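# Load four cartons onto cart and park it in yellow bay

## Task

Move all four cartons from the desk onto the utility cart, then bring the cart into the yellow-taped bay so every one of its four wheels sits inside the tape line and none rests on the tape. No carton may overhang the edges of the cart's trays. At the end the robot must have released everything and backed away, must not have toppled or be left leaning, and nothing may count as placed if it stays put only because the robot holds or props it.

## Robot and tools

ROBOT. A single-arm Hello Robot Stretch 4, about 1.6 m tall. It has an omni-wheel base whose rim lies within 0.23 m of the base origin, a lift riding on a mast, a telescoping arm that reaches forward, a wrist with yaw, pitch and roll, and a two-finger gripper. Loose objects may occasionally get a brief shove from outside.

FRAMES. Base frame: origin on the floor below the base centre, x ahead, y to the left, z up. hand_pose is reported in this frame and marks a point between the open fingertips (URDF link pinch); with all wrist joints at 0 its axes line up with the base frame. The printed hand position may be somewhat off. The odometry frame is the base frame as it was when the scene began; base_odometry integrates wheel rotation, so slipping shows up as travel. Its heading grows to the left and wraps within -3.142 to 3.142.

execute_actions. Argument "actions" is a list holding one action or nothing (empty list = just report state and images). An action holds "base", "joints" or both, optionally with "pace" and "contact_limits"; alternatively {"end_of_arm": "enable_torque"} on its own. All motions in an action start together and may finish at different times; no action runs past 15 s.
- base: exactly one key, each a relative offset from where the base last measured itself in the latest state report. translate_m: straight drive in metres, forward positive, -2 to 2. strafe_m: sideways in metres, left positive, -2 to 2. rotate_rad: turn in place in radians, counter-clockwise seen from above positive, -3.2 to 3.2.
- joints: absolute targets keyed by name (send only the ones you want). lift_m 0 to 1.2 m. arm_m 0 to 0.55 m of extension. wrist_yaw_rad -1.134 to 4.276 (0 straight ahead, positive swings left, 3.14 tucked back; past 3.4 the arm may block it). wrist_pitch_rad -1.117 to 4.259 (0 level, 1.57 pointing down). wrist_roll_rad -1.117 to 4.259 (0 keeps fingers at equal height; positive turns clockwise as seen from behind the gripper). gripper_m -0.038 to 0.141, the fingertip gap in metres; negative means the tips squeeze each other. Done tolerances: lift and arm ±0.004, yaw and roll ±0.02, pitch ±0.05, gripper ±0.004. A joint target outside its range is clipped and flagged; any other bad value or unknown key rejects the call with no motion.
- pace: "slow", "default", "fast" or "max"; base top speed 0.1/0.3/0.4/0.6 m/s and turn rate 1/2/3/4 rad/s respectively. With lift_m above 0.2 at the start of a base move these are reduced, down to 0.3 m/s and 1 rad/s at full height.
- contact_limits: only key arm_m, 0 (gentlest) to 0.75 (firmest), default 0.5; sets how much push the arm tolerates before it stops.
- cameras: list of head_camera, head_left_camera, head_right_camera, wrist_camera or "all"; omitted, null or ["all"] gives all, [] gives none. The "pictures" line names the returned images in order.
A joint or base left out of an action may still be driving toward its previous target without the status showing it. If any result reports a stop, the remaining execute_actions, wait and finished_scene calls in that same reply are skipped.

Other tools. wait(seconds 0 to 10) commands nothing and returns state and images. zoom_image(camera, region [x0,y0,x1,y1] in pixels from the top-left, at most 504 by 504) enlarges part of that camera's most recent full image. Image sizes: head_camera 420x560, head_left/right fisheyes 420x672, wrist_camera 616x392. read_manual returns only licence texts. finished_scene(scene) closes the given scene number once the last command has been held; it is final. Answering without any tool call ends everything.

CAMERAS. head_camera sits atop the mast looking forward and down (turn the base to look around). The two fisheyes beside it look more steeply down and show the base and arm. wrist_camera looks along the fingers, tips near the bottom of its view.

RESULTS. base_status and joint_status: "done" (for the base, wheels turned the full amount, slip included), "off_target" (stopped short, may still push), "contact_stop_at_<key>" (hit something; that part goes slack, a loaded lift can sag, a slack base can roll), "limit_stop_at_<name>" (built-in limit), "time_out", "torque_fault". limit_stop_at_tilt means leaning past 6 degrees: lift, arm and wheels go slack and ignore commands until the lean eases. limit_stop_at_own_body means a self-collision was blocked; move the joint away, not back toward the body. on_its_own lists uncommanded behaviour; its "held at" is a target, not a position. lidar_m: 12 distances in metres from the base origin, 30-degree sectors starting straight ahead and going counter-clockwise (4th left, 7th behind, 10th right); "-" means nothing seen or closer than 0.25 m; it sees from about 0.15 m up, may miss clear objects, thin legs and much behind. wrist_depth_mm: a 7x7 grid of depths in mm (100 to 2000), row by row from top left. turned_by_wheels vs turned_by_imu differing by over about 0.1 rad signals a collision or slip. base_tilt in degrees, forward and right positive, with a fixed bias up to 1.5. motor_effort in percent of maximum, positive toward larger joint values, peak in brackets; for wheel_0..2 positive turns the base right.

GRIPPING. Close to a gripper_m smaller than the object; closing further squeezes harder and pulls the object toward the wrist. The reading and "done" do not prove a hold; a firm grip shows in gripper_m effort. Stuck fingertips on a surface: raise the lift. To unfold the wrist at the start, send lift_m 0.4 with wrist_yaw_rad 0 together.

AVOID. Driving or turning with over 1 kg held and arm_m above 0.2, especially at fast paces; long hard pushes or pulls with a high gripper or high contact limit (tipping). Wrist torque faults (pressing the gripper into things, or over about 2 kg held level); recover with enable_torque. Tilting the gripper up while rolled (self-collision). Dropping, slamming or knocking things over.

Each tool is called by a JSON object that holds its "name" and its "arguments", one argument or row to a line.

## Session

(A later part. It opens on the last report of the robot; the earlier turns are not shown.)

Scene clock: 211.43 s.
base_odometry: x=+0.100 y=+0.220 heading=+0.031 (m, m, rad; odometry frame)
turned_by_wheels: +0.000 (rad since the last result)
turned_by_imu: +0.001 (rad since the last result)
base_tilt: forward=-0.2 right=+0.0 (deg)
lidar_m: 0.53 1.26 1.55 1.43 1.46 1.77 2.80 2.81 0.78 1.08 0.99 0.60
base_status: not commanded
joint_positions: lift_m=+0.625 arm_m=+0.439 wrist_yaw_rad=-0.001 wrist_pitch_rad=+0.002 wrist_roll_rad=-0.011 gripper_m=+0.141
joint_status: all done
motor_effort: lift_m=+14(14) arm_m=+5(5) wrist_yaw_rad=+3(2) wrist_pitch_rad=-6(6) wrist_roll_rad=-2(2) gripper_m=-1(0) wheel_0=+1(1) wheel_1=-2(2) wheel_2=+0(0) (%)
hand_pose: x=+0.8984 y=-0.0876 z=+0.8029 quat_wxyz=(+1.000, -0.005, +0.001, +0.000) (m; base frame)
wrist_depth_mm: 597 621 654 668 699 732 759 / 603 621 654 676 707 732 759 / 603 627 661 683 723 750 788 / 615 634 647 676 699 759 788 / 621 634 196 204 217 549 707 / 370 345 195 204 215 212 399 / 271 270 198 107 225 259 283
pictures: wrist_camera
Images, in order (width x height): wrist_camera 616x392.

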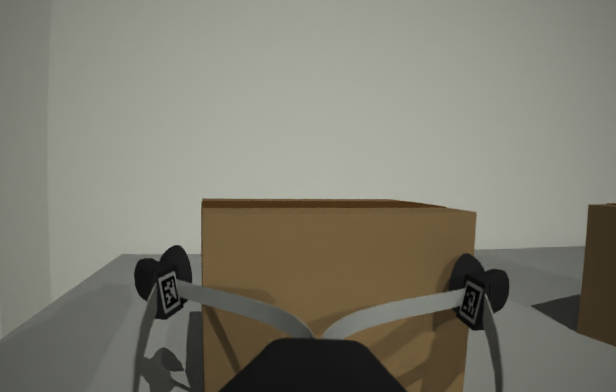

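{"name": "execute_actions", "arguments": {
  "actions": [
    {"joints":{"gripper_m":0.05}}
  ],
  "cameras": []
}}

{"name": "execute_actions", "arguments": {
  "actions": [
    {"joints":{"lift_m":0.72}}
  ],
  "cameras": ["wrist_camera","head_camera"]
}}

Scene clock: 220.37 s.
base_odometry: x=+0.100 y=+0.220 heading=+0.031 (m, m, rad; odometry frame)
turned_by_wheels: +0.000 (rad since the last result)
turned_by_imu: +0.002 (rad since the last result)
base_tilt: forward=-0.2 right=+0.0 (deg)
lidar_m: 0.53 1.27 1.55 1.42 1.46 1.78 2.79 2.82 0.77 1.09 0.98 0.57
base_status: not commanded
joint_positions: lift_m=+0.625 arm_m=+0.439 wrist_yaw_rad=+0.000 wrist_pitch_rad=+0.002 wrist_roll_rad=-0.011 gripper_m=+0.050
joint_status: all done
motor_effort: lift_m=+14(13) arm_m=+5(5) wrist_yaw_rad=+1(4) wrist_pitch_rad=-6(6) wrist_roll_rad=-2(2) gripper_m=-6(6) wheel_0=+0(1) wheel_1=-2(2) wheel_2=+0(0) (%)
hand_pose: x=+0.8985 y=-0.0874 z=+0.8029 quat_wxyz=(+1.000, -0.005, +0.001, +0.000) (m; base frame)
wrist_depth_mm: 603 615 647 676 707 723 759 / 609 621 654 676 715 732 768 / 603 634 654 676 715 741 778 / 621 634 654 676 699 759 778 / 615 634 517 220 252 615 715 / 373 379 199 218 194 368 399 / 272 263 272 107 262 268 283
pictures: none
No camera images: the call's "cameras" was empty. Leave "cameras" out to get every camera's image.

Scene clock: 221.77 s.
base_odometry: x=+0.100 y=+0.220 heading=+0.031 (m, m, rad; odometry frame)
turned_by_wheels: +0.000 (rad since the last result)
turned_by_imu: +0.000 (rad since the last result)
base_tilt: forward=-0.1 right=+0.1 (deg)
lidar_m: 0.54 1.26 1.55 1.42 1.44 1.78 2.79 2.82 0.79 1.08 0.99 0.59
base_status: not commanded
joint_positions: lift_m=+0.720 arm_m=+0.439 wrist_yaw_rad=+0.000 wrist_pitch_rad=+0.002 wrist_roll_rad=-0.011 gripper_m=+0.050
joint_status: all done
motor_effort: lift_m=+22(25) arm_m=+5(5) wrist_yaw_rad=+1(1) wrist_pitch_rad=-6(10) wrist_roll_rad=-2(2) gripper_m=-4(7) wheel_0=+1(1) wheel_1=-2(2) wheel_2=+0(0) (%)
hand_pose: x=+0.8985 y=-0.0874 z=+0.8972 quat_wxyz=(+1.000, -0.005, +0.001, +0.000) (m; base frame)
wrist_depth_mm: 597 627 647 676 707 732 778 / 609 627 647 683 723 750 759 / 609 627 661 683 715 759 778 / 615 647 661 691 723 768 788 / 621 647 661 699 715 768 809 / 627 647 198 327 201 676 676 / 634 449 430 107 270 436 488
pictures: head_camera, wrist_camera
Images, in order (width x height): head_camera 420x560, wrist_camera 616x392.

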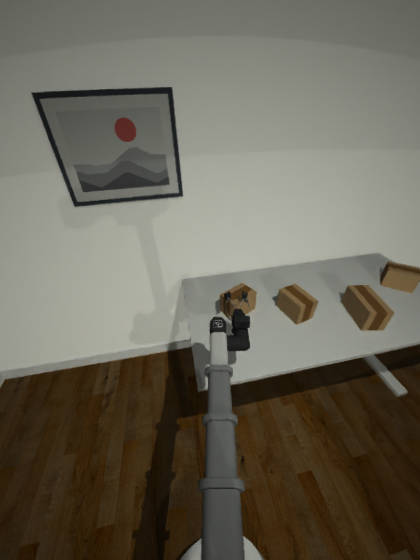

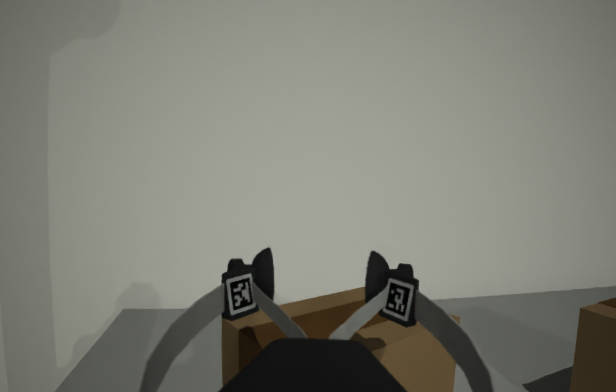

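{"name": "execute_actions", "arguments": {
  "actions": [
    {"joints":{"lift_m":0.95,"arm_m":0.5,"wrist_pitch_rad":1.57,"gripper_m":0.141}}
  ],
  "cameras": ["wrist_camera"]
}}

Scene clock: 230.07 s.
base_odometry: x=+0.100 y=+0.220 heading=+0.031 (m, m, rad; odometry frame)
turned_by_wheels: +0.000 (rad since the last result)
turned_by_imu: +0.002 (rad since the last result)
base_tilt: forward=-0.1 right=+0.0 (deg)
lidar_m: 0.53 1.28 1.55 1.43 1.45 1.78 2.80 2.82 0.78 1.09 0.98 0.59
base_status: not commanded
joint_positions: lift_m=+0.950 arm_m=+0.499 wrist_yaw_rad=+0.000 wrist_pitch_rad=+1.570 wrist_roll_rad=-0.011 gripper_m=+0.141
joint_status: all done
motor_effort: lift_m=+22(24) arm_m=+3(5) wrist_yaw_rad=+2(7) wrist_pitch_rad=+2(45) wrist_roll_rad=-2(2) gripper_m=-1(4) wheel_0=+1(1) wheel_1=-2(2) wheel_2=+0(0) (%)
hand_pose: x=+0.6707 y=-0.0874 z=+0.8394 quat_wxyz=(+0.707, -0.004, +0.707, +0.004) (m; base frame)
wrist_depth_mm: 1078 345 340 338 336 329 330 / 1098 347 345 340 338 334 330 / 1098 351 347 343 342 336 332 / 1118 351 349 347 342 342 336 / 1118 357 351 349 347 343 340 / 1138 359 353 351 345 211 1060 / 1160 1138 357 107 1118 1078 1060
pictures: wrist_camera
Images, in order (width x height): wrist_camera 616x392.

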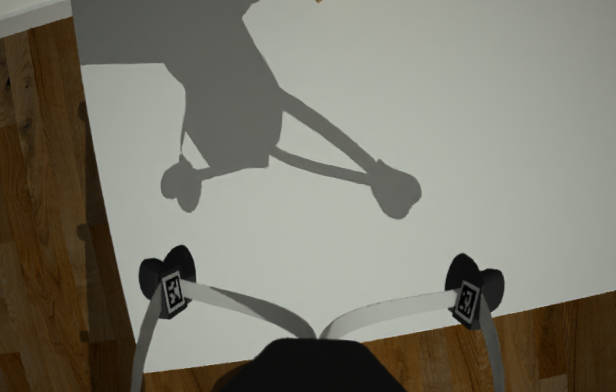

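{"name": "execute_actions", "arguments": {
  "actions": [
    {"base":{"translate_m":0.2},"joints":{"arm_m":0.55}}
  ],
  "cameras": ["wrist_camera"]
}}

Scene clock: 236.87 s.
base_odometry: x=+0.300 y=+0.226 heading=+0.031 (m, m, rad; odometry frame)
turned_by_wheels: +0.000 (rad since the last result)
turned_by_imu: +0.001 (rad since the last result)
base_tilt: forward=-0.1 right=+0.0 (deg)
lidar_m: 0.32 1.08 1.31 1.47 1.48 1.83 3.00 1.07 0.91 1.95 0.61 0.37
base_status: done
joint_positions: lift_m=+0.950 arm_m=+0.546 wrist_yaw_rad=+0.000 wrist_pitch_rad=+1.570 wrist_roll_rad=-0.011 gripper_m=+0.141
joint_status: all done
joint sent to its limit — the command would take arm_m past its upper limit, so that joint was sent only as far as its limit.
motor_effort: lift_m=+21(22) arm_m=+5(6) wrist_yaw_rad=+2(2) wrist_pitch_rad=+0(2) wrist_roll_rad=-2(2) gripper_m=-1(1) wheel_0=+3(5) wheel_1=+3(13) wheel_2=-3(12) (%)
hand_pose: x=+0.7176 y=-0.0874 z=+0.8394 quat_wxyz=(+0.707, -0.004, +0.707, +0.004) (m; base frame)
wrist_depth_mm: 347 345 342 340 334 334 327 / 351 347 347 340 222 334 332 / 353 353 351 225 224 223 332 / 357 351 231 228 225 224 336 / 1118 355 353 229 228 343 340 / 1118 357 355 230 347 211 345 / 1118 362 362 107 355 349 345
pictures: wrist_camera
Images, in order (width x height): wrist_camera 616x392.

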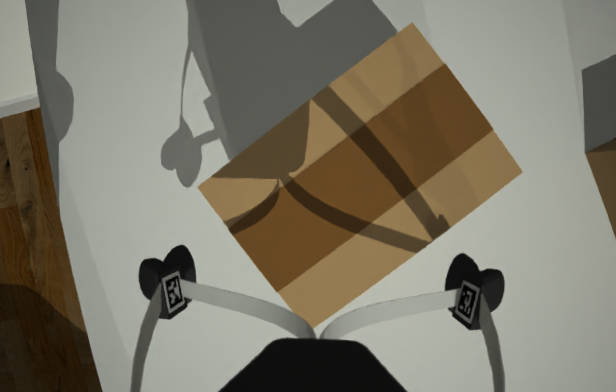

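{"name": "execute_actions", "arguments": {
  "actions": [
    {"base":{"translate_m":0.07},"joints":{"wrist_roll_rad":0.92}}
  ],
  "cameras": ["wrist_camera"]
}}

Scene clock: 249.13 s.
base_odometry: x=+0.370 y=+0.228 heading=+0.032 (m, m, rad; odometry frame)
turned_by_wheels: +0.000 (rad since the last result)
turned_by_imu: +0.002 (rad since the last result)
base_tilt: forward=+0.0 right=+0.0 (deg)
lidar_m: 0.26 0.30 1.23 1.49 1.50 1.85 3.07 1.06 0.95 1.93 0.50 0.30
base_status: done
joint_positions: lift_m=+0.950 arm_m=+0.546 wrist_yaw_rad=+0.000 wrist_pitch_rad=+1.570 wrist_roll_rad=+0.920 gripper_m=+0.141
joint_status: all done
motor_effort: lift_m=+22(22) arm_m=+5(5) wrist_yaw_rad=+1(2) wrist_pitch_rad=+0(1) wrist_roll_rad=+0(3) gripper_m=+0(1) wheel_0=+3(6) wheel_1=+3(7) wheel_2=-1(10) (%)
hand_pose: x=+0.7176 y=-0.0874 z=+0.8394 quat_wxyz=(+0.634, +0.314, +0.633, -0.314) (m; base frame)
wrist_depth_mm: 343 345 342 342 338 336 315 / 347 347 343 340 340 338 336 / 351 349 347 227 226 338 340 / 355 353 351 228 226 343 343 / 355 353 349 229 229 343 343 / 357 355 355 230 229 211 347 / 362 357 357 107 230 349 347
pictures: wrist_camera
Images, in order (width x height): wrist_camera 616x392.

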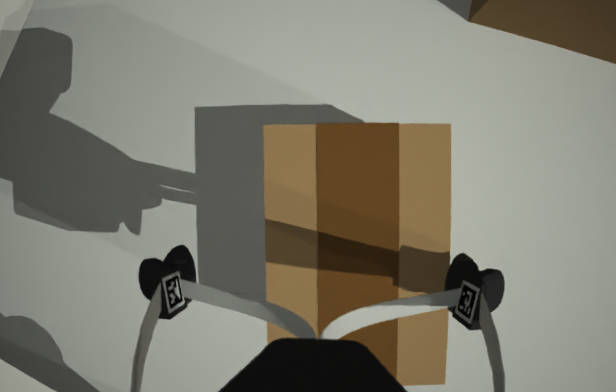

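{"name": "execute_actions", "arguments": {
  "actions": [
    {"base":{"strafe_m":-0.014},"joints":{"arm_m":0.528}}
  ],
  "cameras": []
}}

{"name": "execute_actions", "arguments": {
  "actions": [
    {"joints":{"lift_m":0.875}}
  ],
  "cameras": ["wrist_camera"]
}}

Scene clock: 256.53 s.
base_odometry: x=+0.370 y=+0.214 heading=+0.032 (m, m, rad; odometry frame)
turned_by_wheels: +0.000 (rad since the last result)
turned_by_imu: +0.001 (rad since the last result)
base_tilt: forward=-0.2 right=+0.0 (deg)
lidar_m: 0.27 0.26 1.23 1.51 1.52 1.88 3.06 1.01 0.94 1.91 0.49 0.30
base_status: done
joint_positions: lift_m=+0.950 arm_m=+0.529 wrist_yaw_rad=+0.000 wrist_pitch_rad=+1.570 wrist_roll_rad=+0.920 gripper_m=+0.141
joint_status: all done
motor_effort: lift_m=+22(22) arm_m=-5(3) wrist_yaw_rad=+1(1) wrist_pitch_rad=+0(1) wrist_roll_rad=+0(0) gripper_m=-1(0) wheel_0=+4(10) wheel_1=-1(6) wheel_2=+0(0) (%)
hand_pose: x=+0.7000 y=-0.0874 z=+0.8394 quat_wxyz=(+0.634, +0.314, +0.633, -0.314) (m; base frame)
wrist_depth_mm: 347 345 343 343 338 336 306 / 345 345 343 343 342 338 338 / 351 349 345 228 226 343 342 / 353 353 349 229 228 342 340 / 357 353 232 229 228 345 345 / 359 357 234 230 229 211 347 / 364 357 357 107 231 353 347
pictures: none
No camera images: the call's "cameras" was empty. Leave "cameras" out to get every camera's image.

Scene clock: 257.83 s.
base_odometry: x=+0.370 y=+0.214 heading=+0.032 (m, m, rad; odometry frame)
turned_by_wheels: +0.000 (rad since the last result)
turned_by_imu: +0.000 (rad since the last result)
base_tilt: forward=-0.2 right=+0.0 (deg)
lidar_m: 0.25 0.28 1.24 1.50 1.51 1.85 3.04 1.01 0.95 1.92 0.50 0.29
base_status: not commanded
joint_positions: lift_m=+0.883 arm_m=+0.529 wrist_yaw_rad=+0.000 wrist_pitch_rad=+1.572 wrist_roll_rad=+0.920 gripper_m=+0.141
joint_status: lift_m contact_stop (moved -0.067 of -0.075)
on_its_own: lift_m is slack since a contact_stop (your +0.875 is given up)
motor_effort: lift_m=+12(20) arm_m=-4(5) wrist_yaw_rad=+2(3) wrist_pitch_rad=-6(11) wrist_roll_rad=+0(0) gripper_m=+0(1) wheel_0=+3(4) wheel_1=-1(1) wheel_2=+0(0) (%)
hand_pose: x=+0.6992 y=-0.0874 z=+0.7722 quat_wxyz=(+0.633, +0.314, +0.634, -0.314) (m; base frame)
wrist_depth_mm: 286 282 282 279 279 276 277 / 286 285 283 282 279 278 278 / 290 285 167 165 164 279 279 / 291 289 167 165 166 281 279 / 293 289 168 167 166 282 283 / 293 291 169 168 167 189 286 / 297 294 170 107 168 286 286
pictures: wrist_camera
Images, in order (width x height): wrist_camera 616x392.

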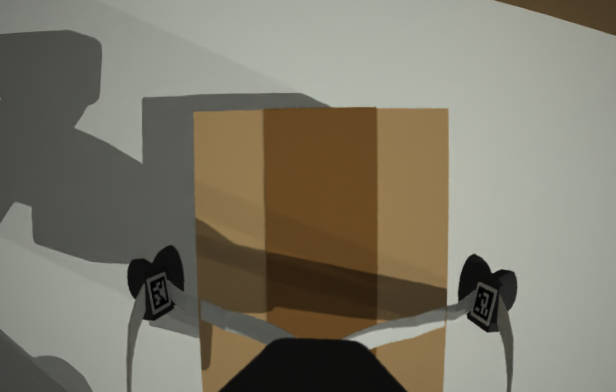

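Palm touched the box top; the fingers straddle it. I'll raise the lift slightly and close.

{"name": "execute_actions", "arguments": {
  "actions": [
    {"joints":{"lift_m":0.895}}
  ],
  "cameras": []
}}

{"name": "execute_actions", "arguments": {
  "actions": [
    {"joints":{"gripper_m":0.03}}
  ],
  "cameras": []
}}

{"name": "execute_actions", "arguments": {
  "actions": [
    {"joints":{"lift_m":1.1,"arm_m":0.1}}
  ],
  "cameras": ["wrist_camera","head_camera"]
}}

Scene clock: 264.17 s.
base_odometry: x=+0.370 y=+0.214 heading=+0.032 (m, m, rad; odometry frame)
turned_by_wheels: +0.000 (rad since the last result)
turned_by_imu: +0.001 (rad since the last result)
base_tilt: forward=-0.2 right=+0.1 (deg)
lidar_m: 0.27 0.28 1.24 1.51 1.51 1.85 3.07 1.00 0.93 1.92 0.48 0.30
base_status: not commanded
joint_positions: lift_m=+0.895 arm_m=+0.529 wrist_yaw_rad=+0.000 wrist_pitch_rad=+1.570 wrist_roll_rad=+0.920 gripper_m=+0.141
joint_status: all done
motor_effort: lift_m=+19(19) arm_m=-4(4) wrist_yaw_rad=+1(1) wrist_pitch_rad=+1(6) wrist_roll_rad=-1(0) gripper_m=-1(1) wheel_0=+3(4) wheel_1=-1(1) wheel_2=+0(0) (%)
hand_pose: x=+0.6998 y=-0.0874 z=+0.7846 quat_wxyz=(+0.634, +0.314, +0.633, -0.314) (m; base frame)
wrist_depth_mm: 293 290 289 286 285 285 282 / 296 293 291 289 287 286 286 / 296 296 174 173 172 290 286 / 297 296 176 174 173 290 289 / 300 297 177 175 175 291 290 / 303 301 178 176 175 195 291 / 306 301 179 107 177 297 294
pictures: none
No camera images: the call's "cameras" was empty. Leave "cameras" out to get every camera's image.

Scene clock: 266.27 s.
base_odometry: x=+0.370 y=+0.214 heading=+0.032 (m, m, rad; odometry frame)
turned_by_wheels: +0.000 (rad since the last result)
turned_by_imu: +0.001 (rad since the last result)
base_tilt: forward=+0.0 right=+0.0 (deg)
lidar_m: 0.26 0.28 1.23 1.50 1.51 1.88 3.07 1.02 0.94 1.92 0.49 0.32
base_status: not commanded
joint_positions: lift_m=+0.895 arm_m=+0.529 wrist_yaw_rad=+0.000 wrist_pitch_rad=+1.570 wrist_roll_rad=+0.920 gripper_m=+0.031
joint_status: all done
motor_effort: lift_m=+19(19) arm_m=-4(4) wrist_yaw_rad=+1(1) wrist_pitch_rad=+1(1) wrist_roll_rad=+0(1) gripper_m=-31(29) wheel_0=+3(4) wheel_1=-1(1) wheel_2=+0(0) (%)
hand_pose: x=+0.6998 y=-0.0874 z=+0.7846 quat_wxyz=(+0.634, +0.314, +0.633, -0.314) (m; base frame)
wrist_depth_mm: 289 286 285 283 282 279 279 / 290 289 287 286 285 283 281 / 293 291 162 160 160 286 285 / 294 291 163 162 160 286 286 / 297 296 164 163 161 287 287 / 301 177 164 163 163 173 290 / 301 300 165 107 163 294 -
pictures: none
No camera images: the call's "cameras" was empty. Leave "cameras" out to get every camera's image.

Scene clock: 268.63 s.
base_odometry: x=+0.370 y=+0.214 heading=+0.032 (m, m, rad; odometry frame)
turned_by_wheels: +0.000 (rad since the last result)
turned_by_imu: +0.001 (rad since the last result)
base_tilt: forward=-0.1 right=+0.0 (deg)
lidar_m: 0.25 0.27 1.24 1.48 1.52 1.88 3.06 1.02 0.92 1.92 0.50 0.29
base_status: not commanded
joint_positions: lift_m=+1.099 arm_m=+0.101 wrist_yaw_rad=+0.000 wrist_pitch_rad=+1.570 wrist_roll_rad=+0.920 gripper_m=+0.031
joint_status: all done
motor_effort: lift_m=+24(23) arm_m=-5(6) wrist_yaw_rad=+2(0) wrist_pitch_rad=-1(1) wrist_roll_rad=-1(0) gripper_m=-29(30) wheel_0=+3(3) wheel_1=-1(1) wheel_2=+0(0) (%)
hand_pose: x=+0.2719 y=-0.0874 z=+0.9892 quat_wxyz=(+0.634, +0.314, +0.633, -0.314) (m; base frame)
wrist_depth_mm: 500 492 492 488 1205 1182 1205 / 496 496 492 492 1205 1205 1205 / 500 500 162 160 159 1205 1205 / 504 508 163 162 160 1229 1182 / 1281 504 164 162 161 1229 1229 / 1308 177 164 163 162 174 1255 / 1255 1281 166 107 163 1229 854
pictures: head_camera, wrist_camera
Images, in order (width x height): head_camera 420x560, wrist_camera 616x392.

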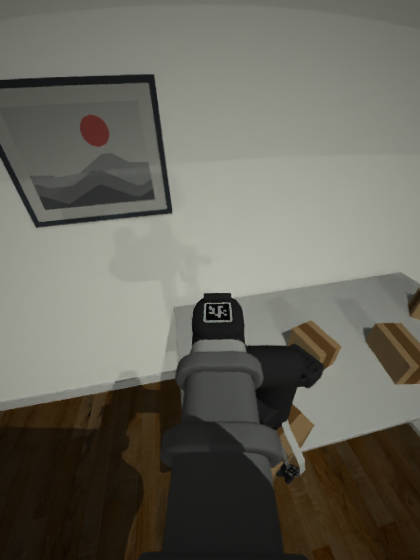

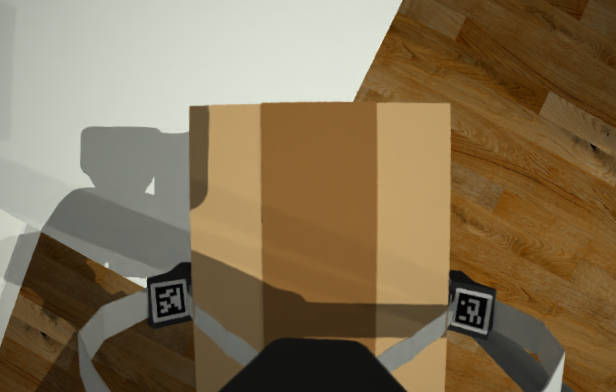

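{"name": "execute_actions", "arguments": {
  "actions": [
    {"base":{"translate_m":-0.2}}
  ],
  "cameras": []
}}

{"name": "execute_actions", "arguments": {
  "actions": [
    {"base":{"rotate_rad":-2.0}}
  ],
  "cameras": ["head_camera"]
}}

Scene clock: 276.80 s.
base_odometry: x=+0.170 y=+0.208 heading=+0.031 (m, m, rad; odometry frame)
turned_by_wheels: +0.000 (rad since the last result)
turned_by_imu: +0.002 (rad since the last result)
base_tilt: forward=-0.2 right=+0.1 (deg)
lidar_m: 0.25 1.18 1.49 1.47 1.46 1.82 2.87 1.13 0.83 1.21 0.87 0.32
base_status: done
joint_positions: lift_m=+1.099 arm_m=+0.101 wrist_yaw_rad=+0.000 wrist_pitch_rad=+1.570 wrist_roll_rad=+0.920 gripper_m=+0.031
joint_status: not commanded
motor_effort: lift_m=+24(24) arm_m=-5(5) wrist_yaw_rad=+2(2) wrist_pitch_rad=+0(2) wrist_roll_rad=-1(1) gripper_m=-30(31) wheel_0=-2(9) wheel_1=-3(11) wheel_2=+0(12) (%)
hand_pose: x=+0.2719 y=-0.0874 z=+0.9892 quat_wxyz=(+0.634, +0.314, +0.633, -0.314) (m; base frame)
wrist_depth_mm: 496 500 504 1205 1182 1205 1160 / 500 496 1205 1229 1205 1229 1229 / 500 504 162 160 160 1229 1229 / 508 508 163 161 160 1205 1205 / 1308 1255 164 162 162 1255 1205 / 1281 177 165 163 161 173 1281 / 1281 1281 165 107 163 1255 854
pictures: none
No camera images: the call's "cameras" was empty. Leave "cameras" out to get every camera's image.

Scene clock: 279.63 s.
base_odometry: x=+0.170 y=+0.208 heading=-1.968 (m, m, rad; odometry frame)
turned_by_wheels: -1.999 (rad since the last result)
turned_by_imu: -2.055 (rad since the last result)
base_tilt: forward=-0.1 right=-0.1 (deg)
lidar_m: 0.25 1.94 0.80 0.51 0.48 1.25 1.55 1.45 1.50 1.89 2.84 0.33
base_status: done
joint_positions: lift_m=+1.100 arm_m=+0.101 wrist_yaw_rad=+0.000 wrist_pitch_rad=+1.570 wrist_roll_rad=+0.920 gripper_m=+0.031
joint_status: not commanded
motor_effort: lift_m=+22(24) arm_m=-4(5) wrist_yaw_rad=+1(1) wrist_pitch_rad=+0(2) wrist_roll_rad=-1(1) gripper_m=-30(30) wheel_0=+4(10) wheel_1=+4(11) wheel_2=+5(8) (%)
hand_pose: x=+0.2720 y=-0.0874 z=+0.9894 quat_wxyz=(+0.634, +0.314, +0.633, -0.314) (m; base frame)
wrist_depth_mm: 741 1060 1205 1229 1182 1229 1182 / 1078 1229 1229 1229 1229 1205 1182 / 1255 1229 162 160 160 1182 1205 / 1255 1255 163 161 161 1205 1205 / 1255 1308 164 162 161 1255 1229 / 1308 178 165 163 162 173 1229 / 1308 1281 166 107 163 1255 866
pictures: head_camera
Images, in order (width x height): head_camera 420x560.

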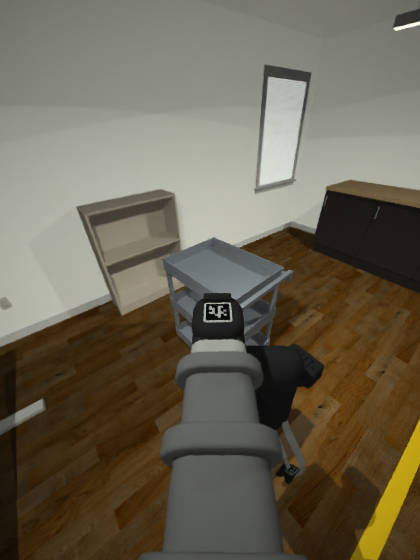

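{"name": "execute_actions", "arguments": {
  "actions": [
    {"base":{"rotate_rad":0.43}}
  ],
  "cameras": []
}}

{"name": "execute_actions", "arguments": {
  "actions": [
    {"base":{"strafe_m":0.15}}
  ],
  "cameras": []
}}

{"name": "execute_actions", "arguments": {
  "actions": [
    {"base":{"translate_m":1.05}}
  ],
  "cameras": []
}}

{"name": "execute_actions", "arguments": {
  "actions": [
    {"base":{"rotate_rad":-1.57}}
  ],
  "cameras": ["head_camera","head_left_camera"]
}}

Scene clock: 289.03 s.
base_odometry: x=+0.170 y=+0.208 heading=-1.539 (m, m, rad; odometry frame)
turned_by_wheels: +0.429 (rad since the last result)
turned_by_imu: +0.443 (rad since the last result)
base_tilt: forward=-0.2 right=+0.1 (deg)
lidar_m: 0.25 0.90 0.55 0.46 1.23 1.47 1.45 1.45 1.78 2.84 1.18 0.30
base_status: done
joint_positions: lift_m=+1.100 arm_m=+0.101 wrist_yaw_rad=+0.000 wrist_pitch_rad=+1.570 wrist_roll_rad=+0.920 gripper_m=+0.031
joint_status: not commanded
motor_effort: lift_m=+22(22) arm_m=-5(5) wrist_yaw_rad=+1(1) wrist_pitch_rad=+1(1) wrist_roll_rad=-1(1) gripper_m=-30(29) wheel_0=-2(8) wheel_1=-4(8) wheel_2=-5(7) (%)
hand_pose: x=+0.2720 y=-0.0874 z=+0.9894 quat_wxyz=(+0.634, +0.314, +0.633, -0.314) (m; base frame)
wrist_depth_mm: 1255 1205 1205 1205 1205 1205 1182 / 1205 1255 1255 1229 1205 1182 1182 / 1229 1281 162 160 159 1182 1205 / 1229 1255 163 162 160 1229 1229 / 1281 1281 164 162 162 1281 1205 / 1281 178 164 163 162 172 1229 / 1281 1281 166 107 163 1255 866
pictures: none
No camera images: the call's "cameras" was empty. Leave "cameras" out to get every camera's image.

Scene clock: 290.77 s.
base_odometry: x=+0.320 y=+0.213 heading=-1.539 (m, m, rad; odometry frame)
turned_by_wheels: +0.000 (rad since the last result)
turned_by_imu: +0.001 (rad since the last result)
base_tilt: forward=-0.1 right=+0.1 (deg)
lidar_m: 0.25 0.63 0.38 0.32 0.34 1.30 1.49 1.49 1.81 2.99 1.06 0.32
base_status: done
joint_positions: lift_m=+1.100 arm_m=+0.101 wrist_yaw_rad=+0.000 wrist_pitch_rad=+1.570 wrist_roll_rad=+0.920 gripper_m=+0.031
joint_status: not commanded
motor_effort: lift_m=+22(22) arm_m=-4(4) wrist_yaw_rad=+2(1) wrist_pitch_rad=+0(1) wrist_roll_rad=-1(1) gripper_m=-30(30) wheel_0=+0(11) wheel_1=-2(10) wheel_2=+0(5) (%)
hand_pose: x=+0.2719 y=-0.0874 z=+0.9894 quat_wxyz=(+0.634, +0.314, +0.633, -0.314) (m; base frame)
wrist_depth_mm: 1229 1229 1229 1229 1182 1205 1182 / 1205 1229 1229 1182 1205 1229 1182 / 1229 1229 162 160 160 1205 1229 / 1255 1281 163 162 161 1229 1205 / 1229 1281 164 162 161 1229 1229 / 1308 178 165 163 163 172 1255 / 1281 1255 166 107 163 917 866
pictures: none
No camera images: the call's "cameras" was empty. Leave "cameras" out to get every camera's image.

Scene clock: 295.77 s.
base_odometry: x=+0.354 y=-0.837 heading=-1.539 (m, m, rad; odometry frame)
turned_by_wheels: +0.000 (rad since the last result)
turned_by_imu: +0.000 (rad since the last result)
base_tilt: forward=-0.2 right=+0.0 (deg)
lidar_m: 0.25 1.16 0.62 0.56 0.57 0.68 2.51 2.56 0.52 0.42 0.41 0.32
base_status: done
joint_positions: lift_m=+1.100 arm_m=+0.101 wrist_yaw_rad=+0.000 wrist_pitch_rad=+1.570 wrist_roll_rad=+0.920 gripper_m=+0.031
joint_status: not commanded
motor_effort: lift_m=+22(22) arm_m=-5(4) wrist_yaw_rad=+1(2) wrist_pitch_rad=+1(2) wrist_roll_rad=-1(1) gripper_m=-28(29) wheel_0=+2(7) wheel_1=+2(8) wheel_2=-2(13) (%)
hand_pose: x=+0.2720 y=-0.0874 z=+0.9894 quat_wxyz=(+0.634, +0.314, +0.633, -0.314) (m; base frame)
wrist_depth_mm: 1078 1160 1205 1205 1182 512 394 / 1118 1160 1255 1205 976 732 723 / 1229 1229 163 160 160 1060 732 / 1281 1255 163 161 161 1229 1205 / 1281 1281 163 163 162 1229 1229 / 1308 178 164 163 162 173 1229 / 1281 1281 166 107 163 1255 854
pictures: none
No camera images: the call's "cameras" was empty. Leave "cameras" out to get every camera's image.

Scene clock: 298.27 s.
base_odometry: x=+0.354 y=-0.837 heading=-3.108 (m, m, rad; odometry frame)
turned_by_wheels: -1.569 (rad since the last result)
turned_by_imu: -1.613 (rad since the last result)
base_tilt: forward=+0.0 right=-0.1 (deg)
lidar_m: 0.25 0.43 1.01 0.86 1.17 0.65 0.56 0.56 0.65 2.51 2.51 0.31
base_status: done
joint_positions: lift_m=+1.100 arm_m=+0.101 wrist_yaw_rad=+0.000 wrist_pitch_rad=+1.570 wrist_roll_rad=+0.920 gripper_m=+0.031
joint_status: not commanded
motor_effort: lift_m=+22(22) arm_m=-5(4) wrist_yaw_rad=+1(1) wrist_pitch_rad=+1(1) wrist_roll_rad=+0(1) gripper_m=-31(29) wheel_0=+4(9) wheel_1=+4(9) wheel_2=+4(9) (%)
hand_pose: x=+0.2719 y=-0.0874 z=+0.9894 quat_wxyz=(+0.634, +0.314, +0.633, -0.314) (m; base frame)
wrist_depth_mm: 424 418 741 1205 1182 1182 1182 / 427 421 750 1205 1229 1205 1205 / 427 427 162 160 160 1205 1229 / 430 750 163 162 160 1229 1229 / 433 768 164 163 162 1229 1205 / 407 177 164 164 162 173 1205 / 397 1281 166 107 162 1255 854
pictures: head_camera, head_left_camera
Images, in order (width x height): head_camera 420x560, head_left_camera 420x672.

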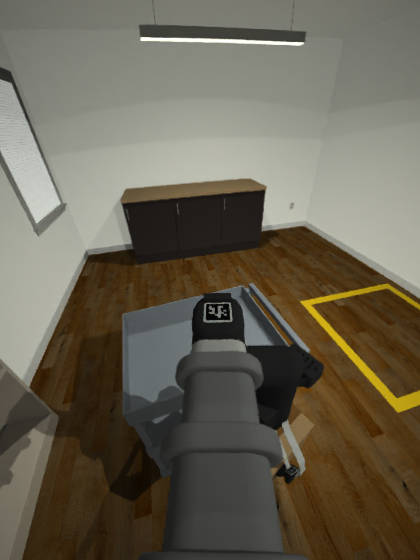

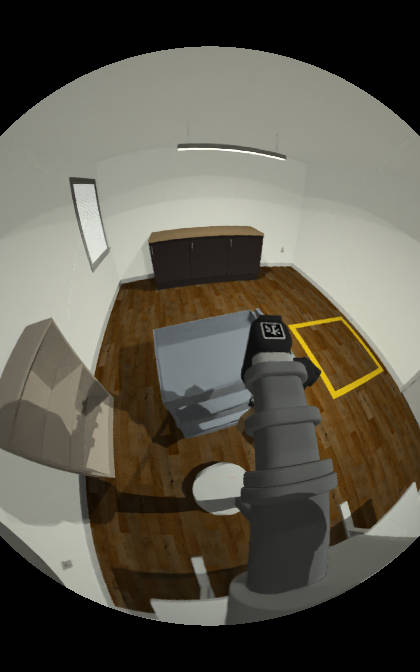

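{"name": "execute_actions", "arguments": {
  "actions": [
    {"joints":{"arm_m":0.42}}
  ],
  "cameras": ["wrist_camera","head_left_camera"]
}}

Scene clock: 305.87 s.
base_odometry: x=+0.354 y=-0.837 heading=-3.108 (m, m, rad; odometry frame)
turned_by_wheels: +0.000 (rad since the last result)
turned_by_imu: +0.002 (rad since the last result)
base_tilt: forward=-0.1 right=+0.0 (deg)
lidar_m: 0.44 0.43 1.01 0.86 1.17 0.66 0.57 0.56 0.65 2.51 2.54 0.52
base_status: not commanded
joint_positions: lift_m=+1.100 arm_m=+0.419 wrist_yaw_rad=+0.000 wrist_pitch_rad=+1.570 wrist_roll_rad=+0.920 gripper_m=+0.031
joint_status: all done
motor_effort: lift_m=+22(22) arm_m=+5(6) wrist_yaw_rad=+1(1) wrist_pitch_rad=+1(1) wrist_roll_rad=+0(1) gripper_m=-31(30) wheel_0=+4(4) wheel_1=+4(4) wheel_2=+4(4) (%)
hand_pose: x=+0.5904 y=-0.0874 z=+0.9894 quat_wxyz=(+0.634, +0.314, +0.633, -0.314) (m; base frame)
wrist_depth_mm: 421 418 415 397 798 1205 1160 / 421 418 421 415 384 1182 1205 / 424 424 162 160 160 1229 1205 / 433 424 163 161 161 1205 1229 / 433 427 164 163 162 1205 1229 / 436 177 164 164 162 173 1229 / 442 442 166 107 163 1008 1229
pictures: head_left_camera, wrist_camera
Images, in order (width x height): head_left_camera 420x672, wrist_camera 616x392.

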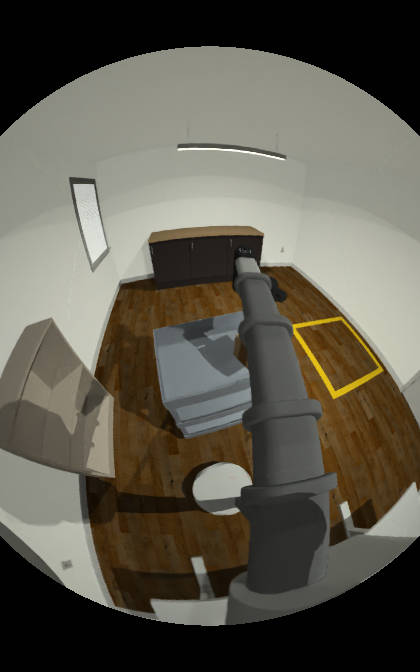

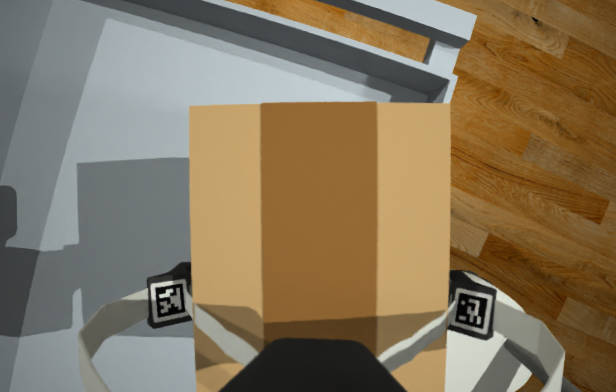

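{"name": "execute_actions", "arguments": {
  "actions": [
    {"base":{"strafe_m":0.1},"joints":{"arm_m":0.54}}
  ],
  "cameras": ["wrist_camera"]
}}

Scene clock: 311.37 s.
base_odometry: x=+0.358 y=-0.937 heading=-3.108 (m, m, rad; odometry frame)
turned_by_wheels: +0.000 (rad since the last result)
turned_by_imu: +0.001 (rad since the last result)
base_tilt: forward=-0.2 right=+0.0 (deg)
lidar_m: 0.40 0.40 0.89 0.76 1.08 1.28 0.59 0.57 0.67 1.19 2.64 0.50
base_status: done
joint_positions: lift_m=+1.100 arm_m=+0.539 wrist_yaw_rad=+0.000 wrist_pitch_rad=+1.570 wrist_roll_rad=+0.920 gripper_m=+0.031
joint_status: all done
motor_effort: lift_m=+22(22) arm_m=+5(6) wrist_yaw_rad=+1(1) wrist_pitch_rad=+1(1) wrist_roll_rad=-1(0) gripper_m=-29(32) wheel_0=+0(10) wheel_1=+2(6) wheel_2=+0(3) (%)
hand_pose: x=+0.7103 y=-0.0874 z=+0.9894 quat_wxyz=(+0.634, +0.314, +0.633, -0.314) (m; base frame)
wrist_depth_mm: 1229 413 415 410 410 370 387 / 1229 418 418 418 415 413 389 / 1229 424 162 160 159 415 404 / 1205 424 163 161 160 418 389 / 1229 430 163 162 162 418 1229 / 415 178 165 163 162 172 1229 / 404 436 166 107 162 415 1160
pictures: wrist_camera
Images, in order (width x height): wrist_camera 616x392.

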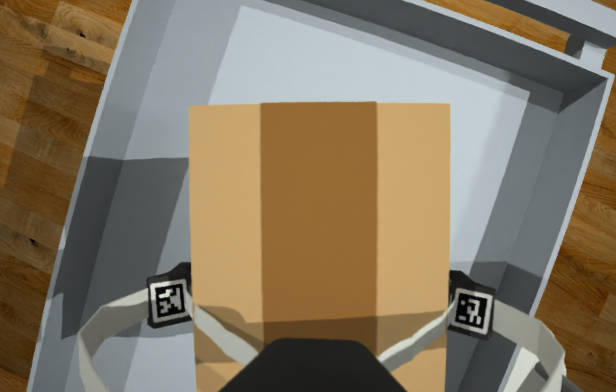

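Over the tray now. Lowering and releasing.

{"name": "execute_actions", "arguments": {
  "actions": [
    {"joints":{"lift_m":0.98}}
  ],
  "cameras": []
}}

{"name": "execute_actions", "arguments": {
  "actions": [
    {"joints":{"gripper_m":0.141}}
  ],
  "cameras": []
}}

{"name": "execute_actions", "arguments": {
  "actions": [
    {"joints":{"lift_m":1.1,"arm_m":0.1}}
  ],
  "cameras": ["head_left_camera"]
}}

Scene clock: 318.57 s.
base_odometry: x=+0.358 y=-0.937 heading=-3.108 (m, m, rad; odometry frame)
turned_by_wheels: +0.000 (rad since the last result)
turned_by_imu: +0.001 (rad since the last result)
base_tilt: forward=-0.2 right=+0.1 (deg)
lidar_m: 0.40 0.40 0.89 0.75 1.08 1.27 0.57 0.57 0.65 1.22 2.65 0.50
base_status: not commanded
joint_positions: lift_m=+0.980 arm_m=+0.539 wrist_yaw_rad=+0.000 wrist_pitch_rad=+1.570 wrist_roll_rad=+0.920 gripper_m=+0.031
joint_status: all done
motor_effort: lift_m=+16(20) arm_m=+5(5) wrist_yaw_rad=+1(1) wrist_pitch_rad=+1(1) wrist_roll_rad=-1(1) gripper_m=-29(32) wheel_0=-1(1) wheel_1=+2(2) wheel_2=+0(0) (%)
hand_pose: x=+0.7103 y=-0.0874 z=+0.8699 quat_wxyz=(+0.634, +0.314, +0.633, -0.314) (m; base frame)
wrist_depth_mm: 266 297 296 296 293 291 290 / 279 300 297 297 294 296 291 / 300 303 162 161 160 296 296 / 307 304 163 161 160 298 297 / 309 307 164 162 162 301 301 / 310 177 165 163 162 173 301 / 314 312 166 107 163 303 -
pictures: none
No camera images: the call's "cameras" was empty. Leave "cameras" out to get every camera's image.

Scene clock: 320.67 s.
base_odometry: x=+0.358 y=-0.937 heading=-3.108 (m, m, rad; odometry frame)
turned_by_wheels: +0.000 (rad since the last result)
turned_by_imu: +0.001 (rad since the last result)
base_tilt: forward=-0.1 right=+0.0 (deg)
lidar_m: 0.40 0.40 0.87 0.74 1.07 1.25 0.59 0.57 0.66 1.22 2.65 0.48
base_status: not commanded
joint_positions: lift_m=+0.980 arm_m=+0.539 wrist_yaw_rad=+0.000 wrist_pitch_rad=+1.570 wrist_roll_rad=+0.920 gripper_m=+0.141
joint_status: all done
motor_effort: lift_m=+16(16) arm_m=+5(5) wrist_yaw_rad=+2(4) wrist_pitch_rad=+0(9) wrist_roll_rad=+0(0) gripper_m=-1(32) wheel_0=-1(1) wheel_1=+2(2) wheel_2=+0(0) (%)
hand_pose: x=+0.7102 y=-0.0874 z=+0.8699 quat_wxyz=(+0.634, +0.314, +0.633, -0.314) (m; base frame)
wrist_depth_mm: 263 303 300 297 297 294 293 / 278 304 303 300 298 297 296 / 298 307 185 183 183 301 297 / 309 307 187 185 184 301 300 / 310 309 188 186 186 301 301 / 314 312 190 187 186 207 304 / 317 315 191 107 189 304 306
pictures: none
No camera images: the call's "cameras" was empty. Leave "cameras" out to get every camera's image.

Scene clock: 323.07 s.
base_odometry: x=+0.358 y=-0.937 heading=-3.108 (m, m, rad; odometry frame)
turned_by_wheels: +0.000 (rad since the last result)
turned_by_imu: +0.001 (rad since the last result)
base_tilt: forward=-0.1 right=+0.0 (deg)
lidar_m: 0.39 0.39 0.89 0.75 1.07 1.29 0.58 0.57 0.68 1.20 2.65 0.49
base_status: not commanded
joint_positions: lift_m=+1.100 arm_m=+0.101 wrist_yaw_rad=+0.000 wrist_pitch_rad=+1.570 wrist_roll_rad=+0.920 gripper_m=+0.141
joint_status: all done
motor_effort: lift_m=+22(25) arm_m=-5(7) wrist_yaw_rad=+2(0) wrist_pitch_rad=-1(7) wrist_roll_rad=-1(0) gripper_m=+1(0) wheel_0=-1(1) wheel_1=+1(1) wheel_2=+0(0) (%)
hand_pose: x=+0.2719 y=-0.0874 z=+0.9894 quat_wxyz=(+0.634, +0.314, +0.633, -0.314) (m; base frame)
wrist_depth_mm: 384 424 732 1182 1182 1182 1160 / 424 424 750 1229 1205 1205 1205 / 427 424 741 1229 1229 1229 1205 / 433 430 1008 1229 1229 1229 1205 / 433 410 1078 1118 1025 1229 1229 / 439 404 1255 1042 1042 211 1205 / 387 1281 1281 107 1281 1229 1255
pictures: head_left_camera
Images, in order (width x height): head_left_camera 420x672.

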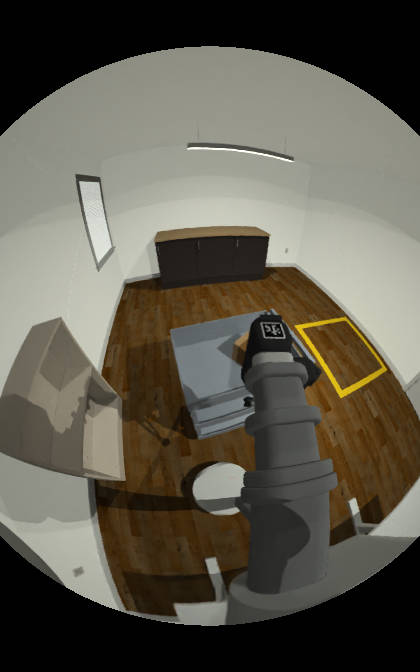

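{"name": "execute_actions", "arguments": {
  "actions": [
    {"base":{"rotate_rad":3.1},"joints":{"wrist_roll_rad":0.0,"arm_m":0.3}}
  ],
  "cameras": ["head_camera","wrist_camera"]
}}

Scene clock: 333.17 s.
base_odometry: x=+0.358 y=-0.937 heading=-0.008 (m, m, rad; odometry frame)
turned_by_wheels: +3.099 (rad since the last result)
turned_by_imu: +3.189 (rad since the last result)
base_tilt: forward=-0.2 right=+0.1 (deg)
lidar_m: 0.55 0.56 0.69 1.23 2.68 0.52 0.42 0.39 0.89 0.75 1.07 0.68
base_status: done
joint_positions: lift_m=+1.100 arm_m=+0.299 wrist_yaw_rad=+0.000 wrist_pitch_rad=+1.570 wrist_roll_rad=+0.000 gripper_m=+0.141
joint_status: all done
motor_effort: lift_m=+18(21) arm_m=+4(7) wrist_yaw_rad=+1(1) wrist_pitch_rad=+1(1) wrist_roll_rad=-2(3) gripper_m=-1(2) wheel_0=-4(8) wheel_1=-3(9) wheel_2=-5(10) (%)
hand_pose: x=+0.4705 y=-0.0874 z=+0.9897 quat_wxyz=(+0.707, +0.000, +0.707, +0.000) (m; base frame)
wrist_depth_mm: 500 496 500 488 488 1182 1182 / 504 500 496 496 1205 1182 1182 / 508 504 1229 1255 1229 1205 1205 / 1281 1255 1255 1229 1229 1229 1182 / 1281 1281 1255 1281 1255 1229 1229 / 1308 1281 1078 1060 1229 211 1229 / 1281 1281 1281 107 1229 1255 1138
pictures: head_camera, wrist_camera
Images, in order (width x height): head_camera 420x560, wrist_camera 616x392.

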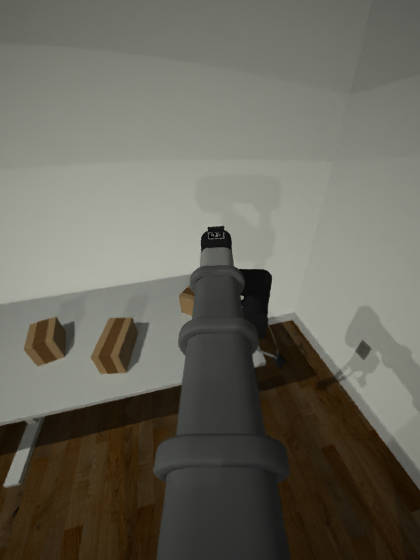

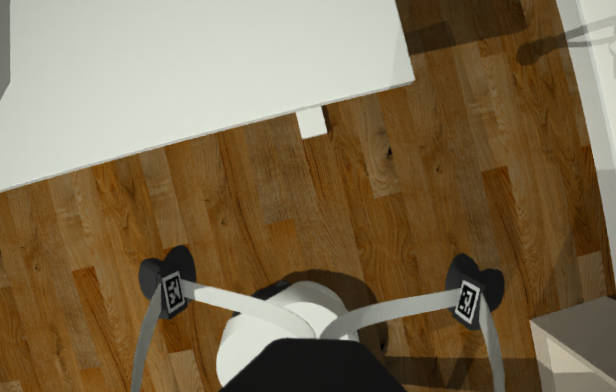

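{"name": "execute_actions", "arguments": {
  "actions": [
    {"base":{"strafe_m":0.42},"joints":{"arm_m":0.5}}
  ],
  "cameras": ["head_camera","wrist_camera"]
}}

Scene clock: 344.67 s.
base_odometry: x=+0.361 y=-0.517 heading=-0.008 (m, m, rad; odometry frame)
turned_by_wheels: +0.000 (rad since the last result)
turned_by_imu: +0.002 (rad since the last result)
base_tilt: forward=-0.1 right=+0.1 (deg)
lidar_m: 0.45 0.47 0.58 2.24 2.24 2.64 0.57 0.54 0.60 1.18 1.47 0.54
base_status: done
joint_positions: lift_m=+1.100 arm_m=+0.499 wrist_yaw_rad=+0.000 wrist_pitch_rad=+1.570 wrist_roll_rad=+0.000 gripper_m=+0.141
joint_status: all done
motor_effort: lift_m=+18(18) arm_m=+5(7) wrist_yaw_rad=+1(1) wrist_pitch_rad=+1(1) wrist_roll_rad=-2(2) gripper_m=-1(0) wheel_0=-1(12) wheel_1=+2(7) wheel_2=+0(4) (%)
hand_pose: x=+0.6703 y=-0.0874 z=+0.9897 quat_wxyz=(+0.707, +0.000, +0.707, +0.000) (m; base frame)
wrist_depth_mm: 504 496 488 488 480 477 436 / 504 500 492 492 484 480 484 / 508 500 382 496 492 488 484 / 512 508 382 500 496 492 484 / 517 512 389 500 492 496 496 / 517 517 389 508 504 211 1229 / 525 530 1255 107 1229 1229 1229
pictures: head_camera, wrist_camera
Images, in order (width x height): head_camera 420x560, wrist_camera 616x392.

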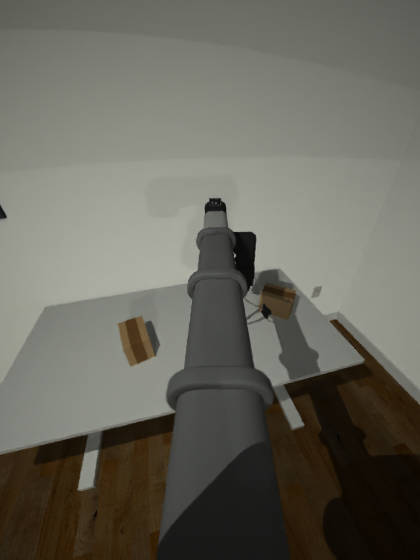

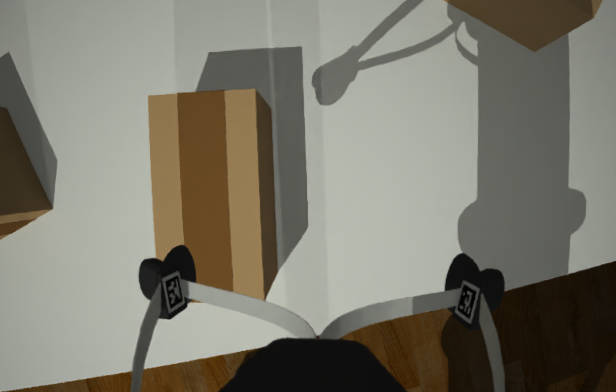

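{"name": "execute_actions", "arguments": {
  "actions": [
    {"base":{"strafe_m":0.105},"joints":{"arm_m":0.55}}
  ],
  "cameras": []
}}

{"name": "execute_actions", "arguments": {
  "actions": [
    {"base":{"translate_m":0.03},"joints":{"lift_m":0.95}}
  ],
  "cameras": ["wrist_camera"]
}}

Scene clock: 352.73 s.
base_odometry: x=+0.362 y=-0.412 heading=-0.008 (m, m, rad; odometry frame)
turned_by_wheels: +0.000 (rad since the last result)
turned_by_imu: +0.001 (rad since the last result)
base_tilt: forward=-0.2 right=+0.0 (deg)
lidar_m: 0.45 0.44 0.54 2.15 2.13 2.54 0.60 0.58 0.65 1.27 0.88 0.53
base_status: done
joint_positions: lift_m=+1.100 arm_m=+0.546 wrist_yaw_rad=+0.000 wrist_pitch_rad=+1.570 wrist_roll_rad=+0.000 gripper_m=+0.141
joint_status: all done
joint sent to its limit — the command would take arm_m past its upper limit, so that joint was sent only as far as its limit.
motor_effort: lift_m=+18(18) arm_m=+5(5) wrist_yaw_rad=+1(1) wrist_pitch_rad=+0(1) wrist_roll_rad=-2(2) gripper_m=-1(3) wheel_0=-3(9) wheel_1=+2(19) wheel_2=+0(0) (%)
hand_pose: x=+0.7175 y=-0.0874 z=+0.9897 quat_wxyz=(+0.707, +0.000, +0.707, +0.000) (m; base frame)
wrist_depth_mm: 500 504 488 484 484 480 433 / 508 500 504 492 488 484 477 / 500 500 500 377 488 484 480 / 424 508 504 379 496 492 488 / 397 512 508 379 496 496 496 / 521 517 512 384 500 212 496 / 530 521 508 107 508 1281 1229
pictures: none
No camera images: the call's "cameras" was empty. Leave "cameras" out to get every camera's image.

Scene clock: 354.43 s.
base_odometry: x=+0.392 y=-0.412 heading=-0.008 (m, m, rad; odometry frame)
turned_by_wheels: +0.000 (rad since the last result)
turned_by_imu: +0.001 (rad since the last result)
base_tilt: forward=-0.1 right=+0.1 (deg)
lidar_m: 0.40 0.43 0.49 2.14 2.14 2.54 0.60 0.58 0.66 1.30 0.83 0.47
base_status: done
joint_positions: lift_m=+0.950 arm_m=+0.546 wrist_yaw_rad=+0.000 wrist_pitch_rad=+1.570 wrist_roll_rad=+0.000 gripper_m=+0.141
joint_status: all done
motor_effort: lift_m=+13(19) arm_m=+5(5) wrist_yaw_rad=+1(1) wrist_pitch_rad=+0(0) wrist_roll_rad=-2(2) gripper_m=-1(2) wheel_0=+2(6) wheel_1=+3(9) wheel_2=+0(12) (%)
hand_pose: x=+0.7176 y=-0.0874 z=+0.8401 quat_wxyz=(+0.707, +0.000, +0.707, +0.000) (m; base frame)
wrist_depth_mm: 349 347 342 338 336 334 329 / 351 349 343 343 340 336 332 / 353 351 347 345 345 340 336 / 357 353 231 228 342 342 338 / 359 355 233 231 345 343 342 / 362 362 234 229 231 211 343 / 368 359 237 107 353 349 349
pictures: wrist_camera
Images, in order (width x height): wrist_camera 616x392.

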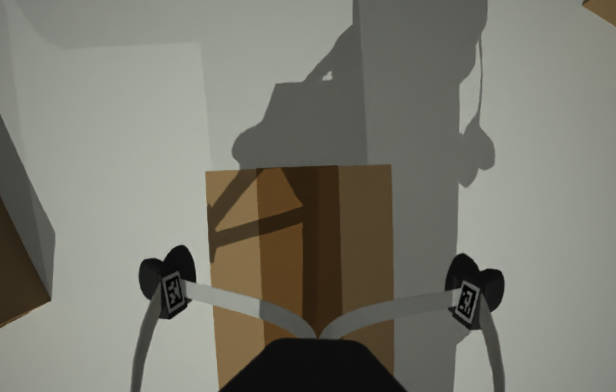

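{"name": "execute_actions", "arguments": {
  "actions": [
    {"joints":{"arm_m":0.495}}
  ],
  "cameras": []
}}

{"name": "execute_actions", "arguments": {
  "actions": [
    {"joints":{"lift_m":0.895}}
  ],
  "cameras": ["wrist_camera"]
}}

Scene clock: 360.90 s.
base_odometry: x=+0.392 y=-0.412 heading=-0.008 (m, m, rad; odometry frame)
turned_by_wheels: +0.000 (rad since the last result)
turned_by_imu: +0.001 (rad since the last result)
base_tilt: forward=-0.2 right=+0.0 (deg)
lidar_m: 0.41 0.42 0.49 2.15 2.14 2.55 0.60 0.59 0.68 1.28 0.81 0.48
base_status: not commanded
joint_positions: lift_m=+0.950 arm_m=+0.496 wrist_yaw_rad=+0.000 wrist_pitch_rad=+1.570 wrist_roll_rad=+0.000 gripper_m=+0.141
joint_status: all done
motor_effort: lift_m=+13(13) arm_m=-5(5) wrist_yaw_rad=+1(1) wrist_pitch_rad=+1(1) wrist_roll_rad=-2(2) gripper_m=-1(1) wheel_0=+2(2) wheel_1=+3(3) wheel_2=+1(0) (%)
hand_pose: x=+0.6670 y=-0.0874 z=+0.8401 quat_wxyz=(+0.707, +0.000, +0.707, +0.000) (m; base frame)
wrist_depth_mm: 349 345 342 342 336 334 330 / 351 347 345 225 340 336 332 / 357 351 230 227 340 340 336 / 359 355 232 228 343 342 338 / 357 357 231 230 229 342 343 / 364 362 233 231 231 211 342 / 368 364 359 107 351 351 347
pictures: none
No camera images: the call's "cameras" was empty. Leave "cameras" out to get every camera's image.

Scene clock: 362.03 s.
base_odometry: x=+0.392 y=-0.412 heading=-0.008 (m, m, rad; odometry frame)
turned_by_wheels: +0.000 (rad since the last result)
turned_by_imu: +0.000 (rad since the last result)
base_tilt: forward=+0.0 right=+0.0 (deg)
lidar_m: 0.41 0.43 0.52 2.14 2.14 2.56 0.60 0.59 0.67 1.29 0.82 0.47
base_status: not commanded
joint_positions: lift_m=+0.896 arm_m=+0.496 wrist_yaw_rad=+0.000 wrist_pitch_rad=+1.573 wrist_roll_rad=-0.001 gripper_m=+0.141
joint_status: all done
motor_effort: lift_m=+5(15) arm_m=-4(5) wrist_yaw_rad=+1(2) wrist_pitch_rad=-9(9) wrist_roll_rad=+0(1) gripper_m=-1(0) wheel_0=+2(2) wheel_1=+3(3) wheel_2=+1(0) (%)
hand_pose: x=+0.6659 y=-0.0874 z=+0.7857 quat_wxyz=(+0.706, +0.000, +0.708, +0.000) (m; base frame)
wrist_depth_mm: 298 297 296 291 289 286 283 / 301 297 178 176 175 287 287 / 304 298 179 177 176 290 287 / 307 303 180 178 177 291 290 / 307 304 181 179 179 296 293 / 312 306 182 181 179 213 296 / 314 310 185 107 181 298 297
pictures: wrist_camera
Images, in order (width x height): wrist_camera 616x392.

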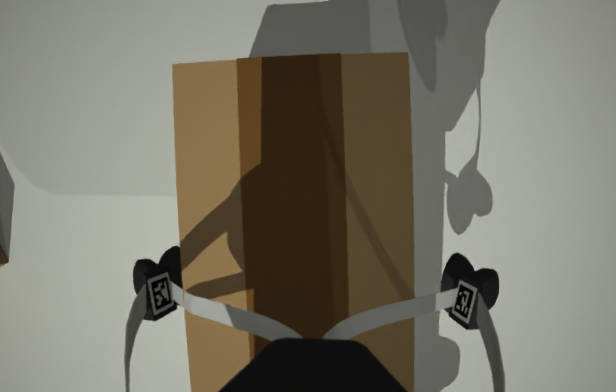

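{"name": "execute_actions", "arguments": {
  "actions": [
    {"joints":{"lift_m":0.95}}
  ],
  "cameras": []
}}

{"name": "execute_actions", "arguments": {
  "actions": [
    {"base":{"strafe_m":0.03}}
  ],
  "cameras": []
}}

{"name": "execute_actions", "arguments": {
  "actions": [
    {"joints":{"lift_m":0.895}}
  ],
  "cameras": ["wrist_camera"]
}}

Scene clock: 368.40 s.
base_odometry: x=+0.392 y=-0.412 heading=-0.008 (m, m, rad; odometry frame)
turned_by_wheels: +0.000 (rad since the last result)
turned_by_imu: +0.001 (rad since the last result)
base_tilt: forward=+0.0 right=+0.1 (deg)
lidar_m: 0.41 0.42 0.51 2.13 2.14 2.53 0.60 0.59 0.66 1.28 0.83 0.49
base_status: not commanded
joint_positions: lift_m=+0.950 arm_m=+0.496 wrist_yaw_rad=+0.000 wrist_pitch_rad=+1.570 wrist_roll_rad=+0.000 gripper_m=+0.141
joint_status: all done
motor_effort: lift_m=+22(22) arm_m=-4(4) wrist_yaw_rad=+1(1) wrist_pitch_rad=+1(9) wrist_roll_rad=+0(0) gripper_m=-2(1) wheel_0=+2(2) wheel_1=+3(3) wheel_2=+0(0) (%)
hand_pose: x=+0.6669 y=-0.0874 z=+0.8394 quat_wxyz=(+0.707, +0.000, +0.707, +0.000) (m; base frame)
wrist_depth_mm: 347 345 342 340 334 332 329 / 351 349 343 225 338 336 330 / 353 347 228 225 340 338 334 / 357 353 229 226 227 340 338 / 359 355 231 229 229 343 340 / 364 359 231 230 230 211 345 / 366 364 359 107 349 349 345
pictures: none
No camera images: the call's "cameras" was empty. Leave "cameras" out to get every camera's image.

Scene clock: 369.33 s.
base_odometry: x=+0.392 y=-0.382 heading=-0.008 (m, m, rad; odometry frame)
turned_by_wheels: +0.000 (rad since the last result)
turned_by_imu: +0.000 (rad since the last result)
base_tilt: forward=-0.1 right=+0.1 (deg)
lidar_m: 0.39 0.41 0.49 2.12 2.10 2.53 0.62 0.60 0.68 1.31 0.82 0.47
base_status: done
joint_positions: lift_m=+0.950 arm_m=+0.496 wrist_yaw_rad=+0.000 wrist_pitch_rad=+1.570 wrist_roll_rad=+0.000 gripper_m=+0.141
joint_status: not commanded
motor_effort: lift_m=+22(22) arm_m=-4(4) wrist_yaw_rad=+1(1) wrist_pitch_rad=+1(1) wrist_roll_rad=-1(0) gripper_m=+0(1) wheel_0=-1(7) wheel_1=+2(7) wheel_2=+0(0) (%)
hand_pose: x=+0.6669 y=-0.0874 z=+0.8394 quat_wxyz=(+0.707, +0.000, +0.707, +0.000) (m; base frame)
wrist_depth_mm: 347 345 342 342 334 332 329 / 351 347 345 225 223 334 332 / 351 349 349 226 224 338 336 / 355 355 353 227 226 342 338 / 349 355 353 230 228 343 343 / 364 359 355 232 229 211 342 / 366 362 357 107 230 347 347
pictures: none
No camera images: the call's "cameras" was empty. Leave "cameras" out to get every camera's image.

Scene clock: 370.47 s.
base_odometry: x=+0.392 y=-0.382 heading=-0.008 (m, m, rad; odometry frame)
turned_by_wheels: +0.000 (rad since the last result)
turned_by_imu: +0.000 (rad since the last result)
base_tilt: forward=+0.0 right=+0.0 (deg)
lidar_m: 0.41 0.41 0.48 2.12 2.12 2.51 0.61 0.61 0.67 1.31 0.81 0.48
base_status: not commanded
joint_positions: lift_m=+0.896 arm_m=+0.496 wrist_yaw_rad=+0.000 wrist_pitch_rad=+1.571 wrist_roll_rad=+0.000 gripper_m=+0.141
joint_status: all done
motor_effort: lift_m=+8(22) arm_m=-5(4) wrist_yaw_rad=+1(2) wrist_pitch_rad=-1(2) wrist_roll_rad=-1(0) gripper_m=-3(1) wheel_0=-1(1) wheel_1=+2(2) wheel_2=+0(0) (%)
hand_pose: x=+0.6667 y=-0.0874 z=+0.7855 quat_wxyz=(+0.707, +0.000, +0.707, +0.000) (m; base frame)
wrist_depth_mm: 297 296 293 290 289 286 283 / 300 296 294 174 174 287 286 / 301 300 296 176 174 289 289 / 303 301 298 177 176 291 290 / 304 303 300 179 178 208 294 / 309 306 202 179 179 179 296 / 307 307 307 107 180 298 297
pictures: wrist_camera
Images, in order (width x height): wrist_camera 616x392.

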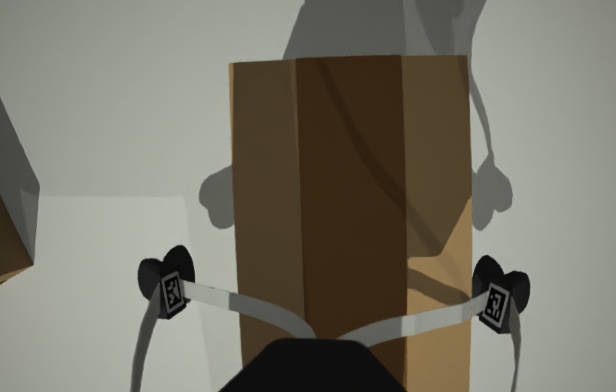

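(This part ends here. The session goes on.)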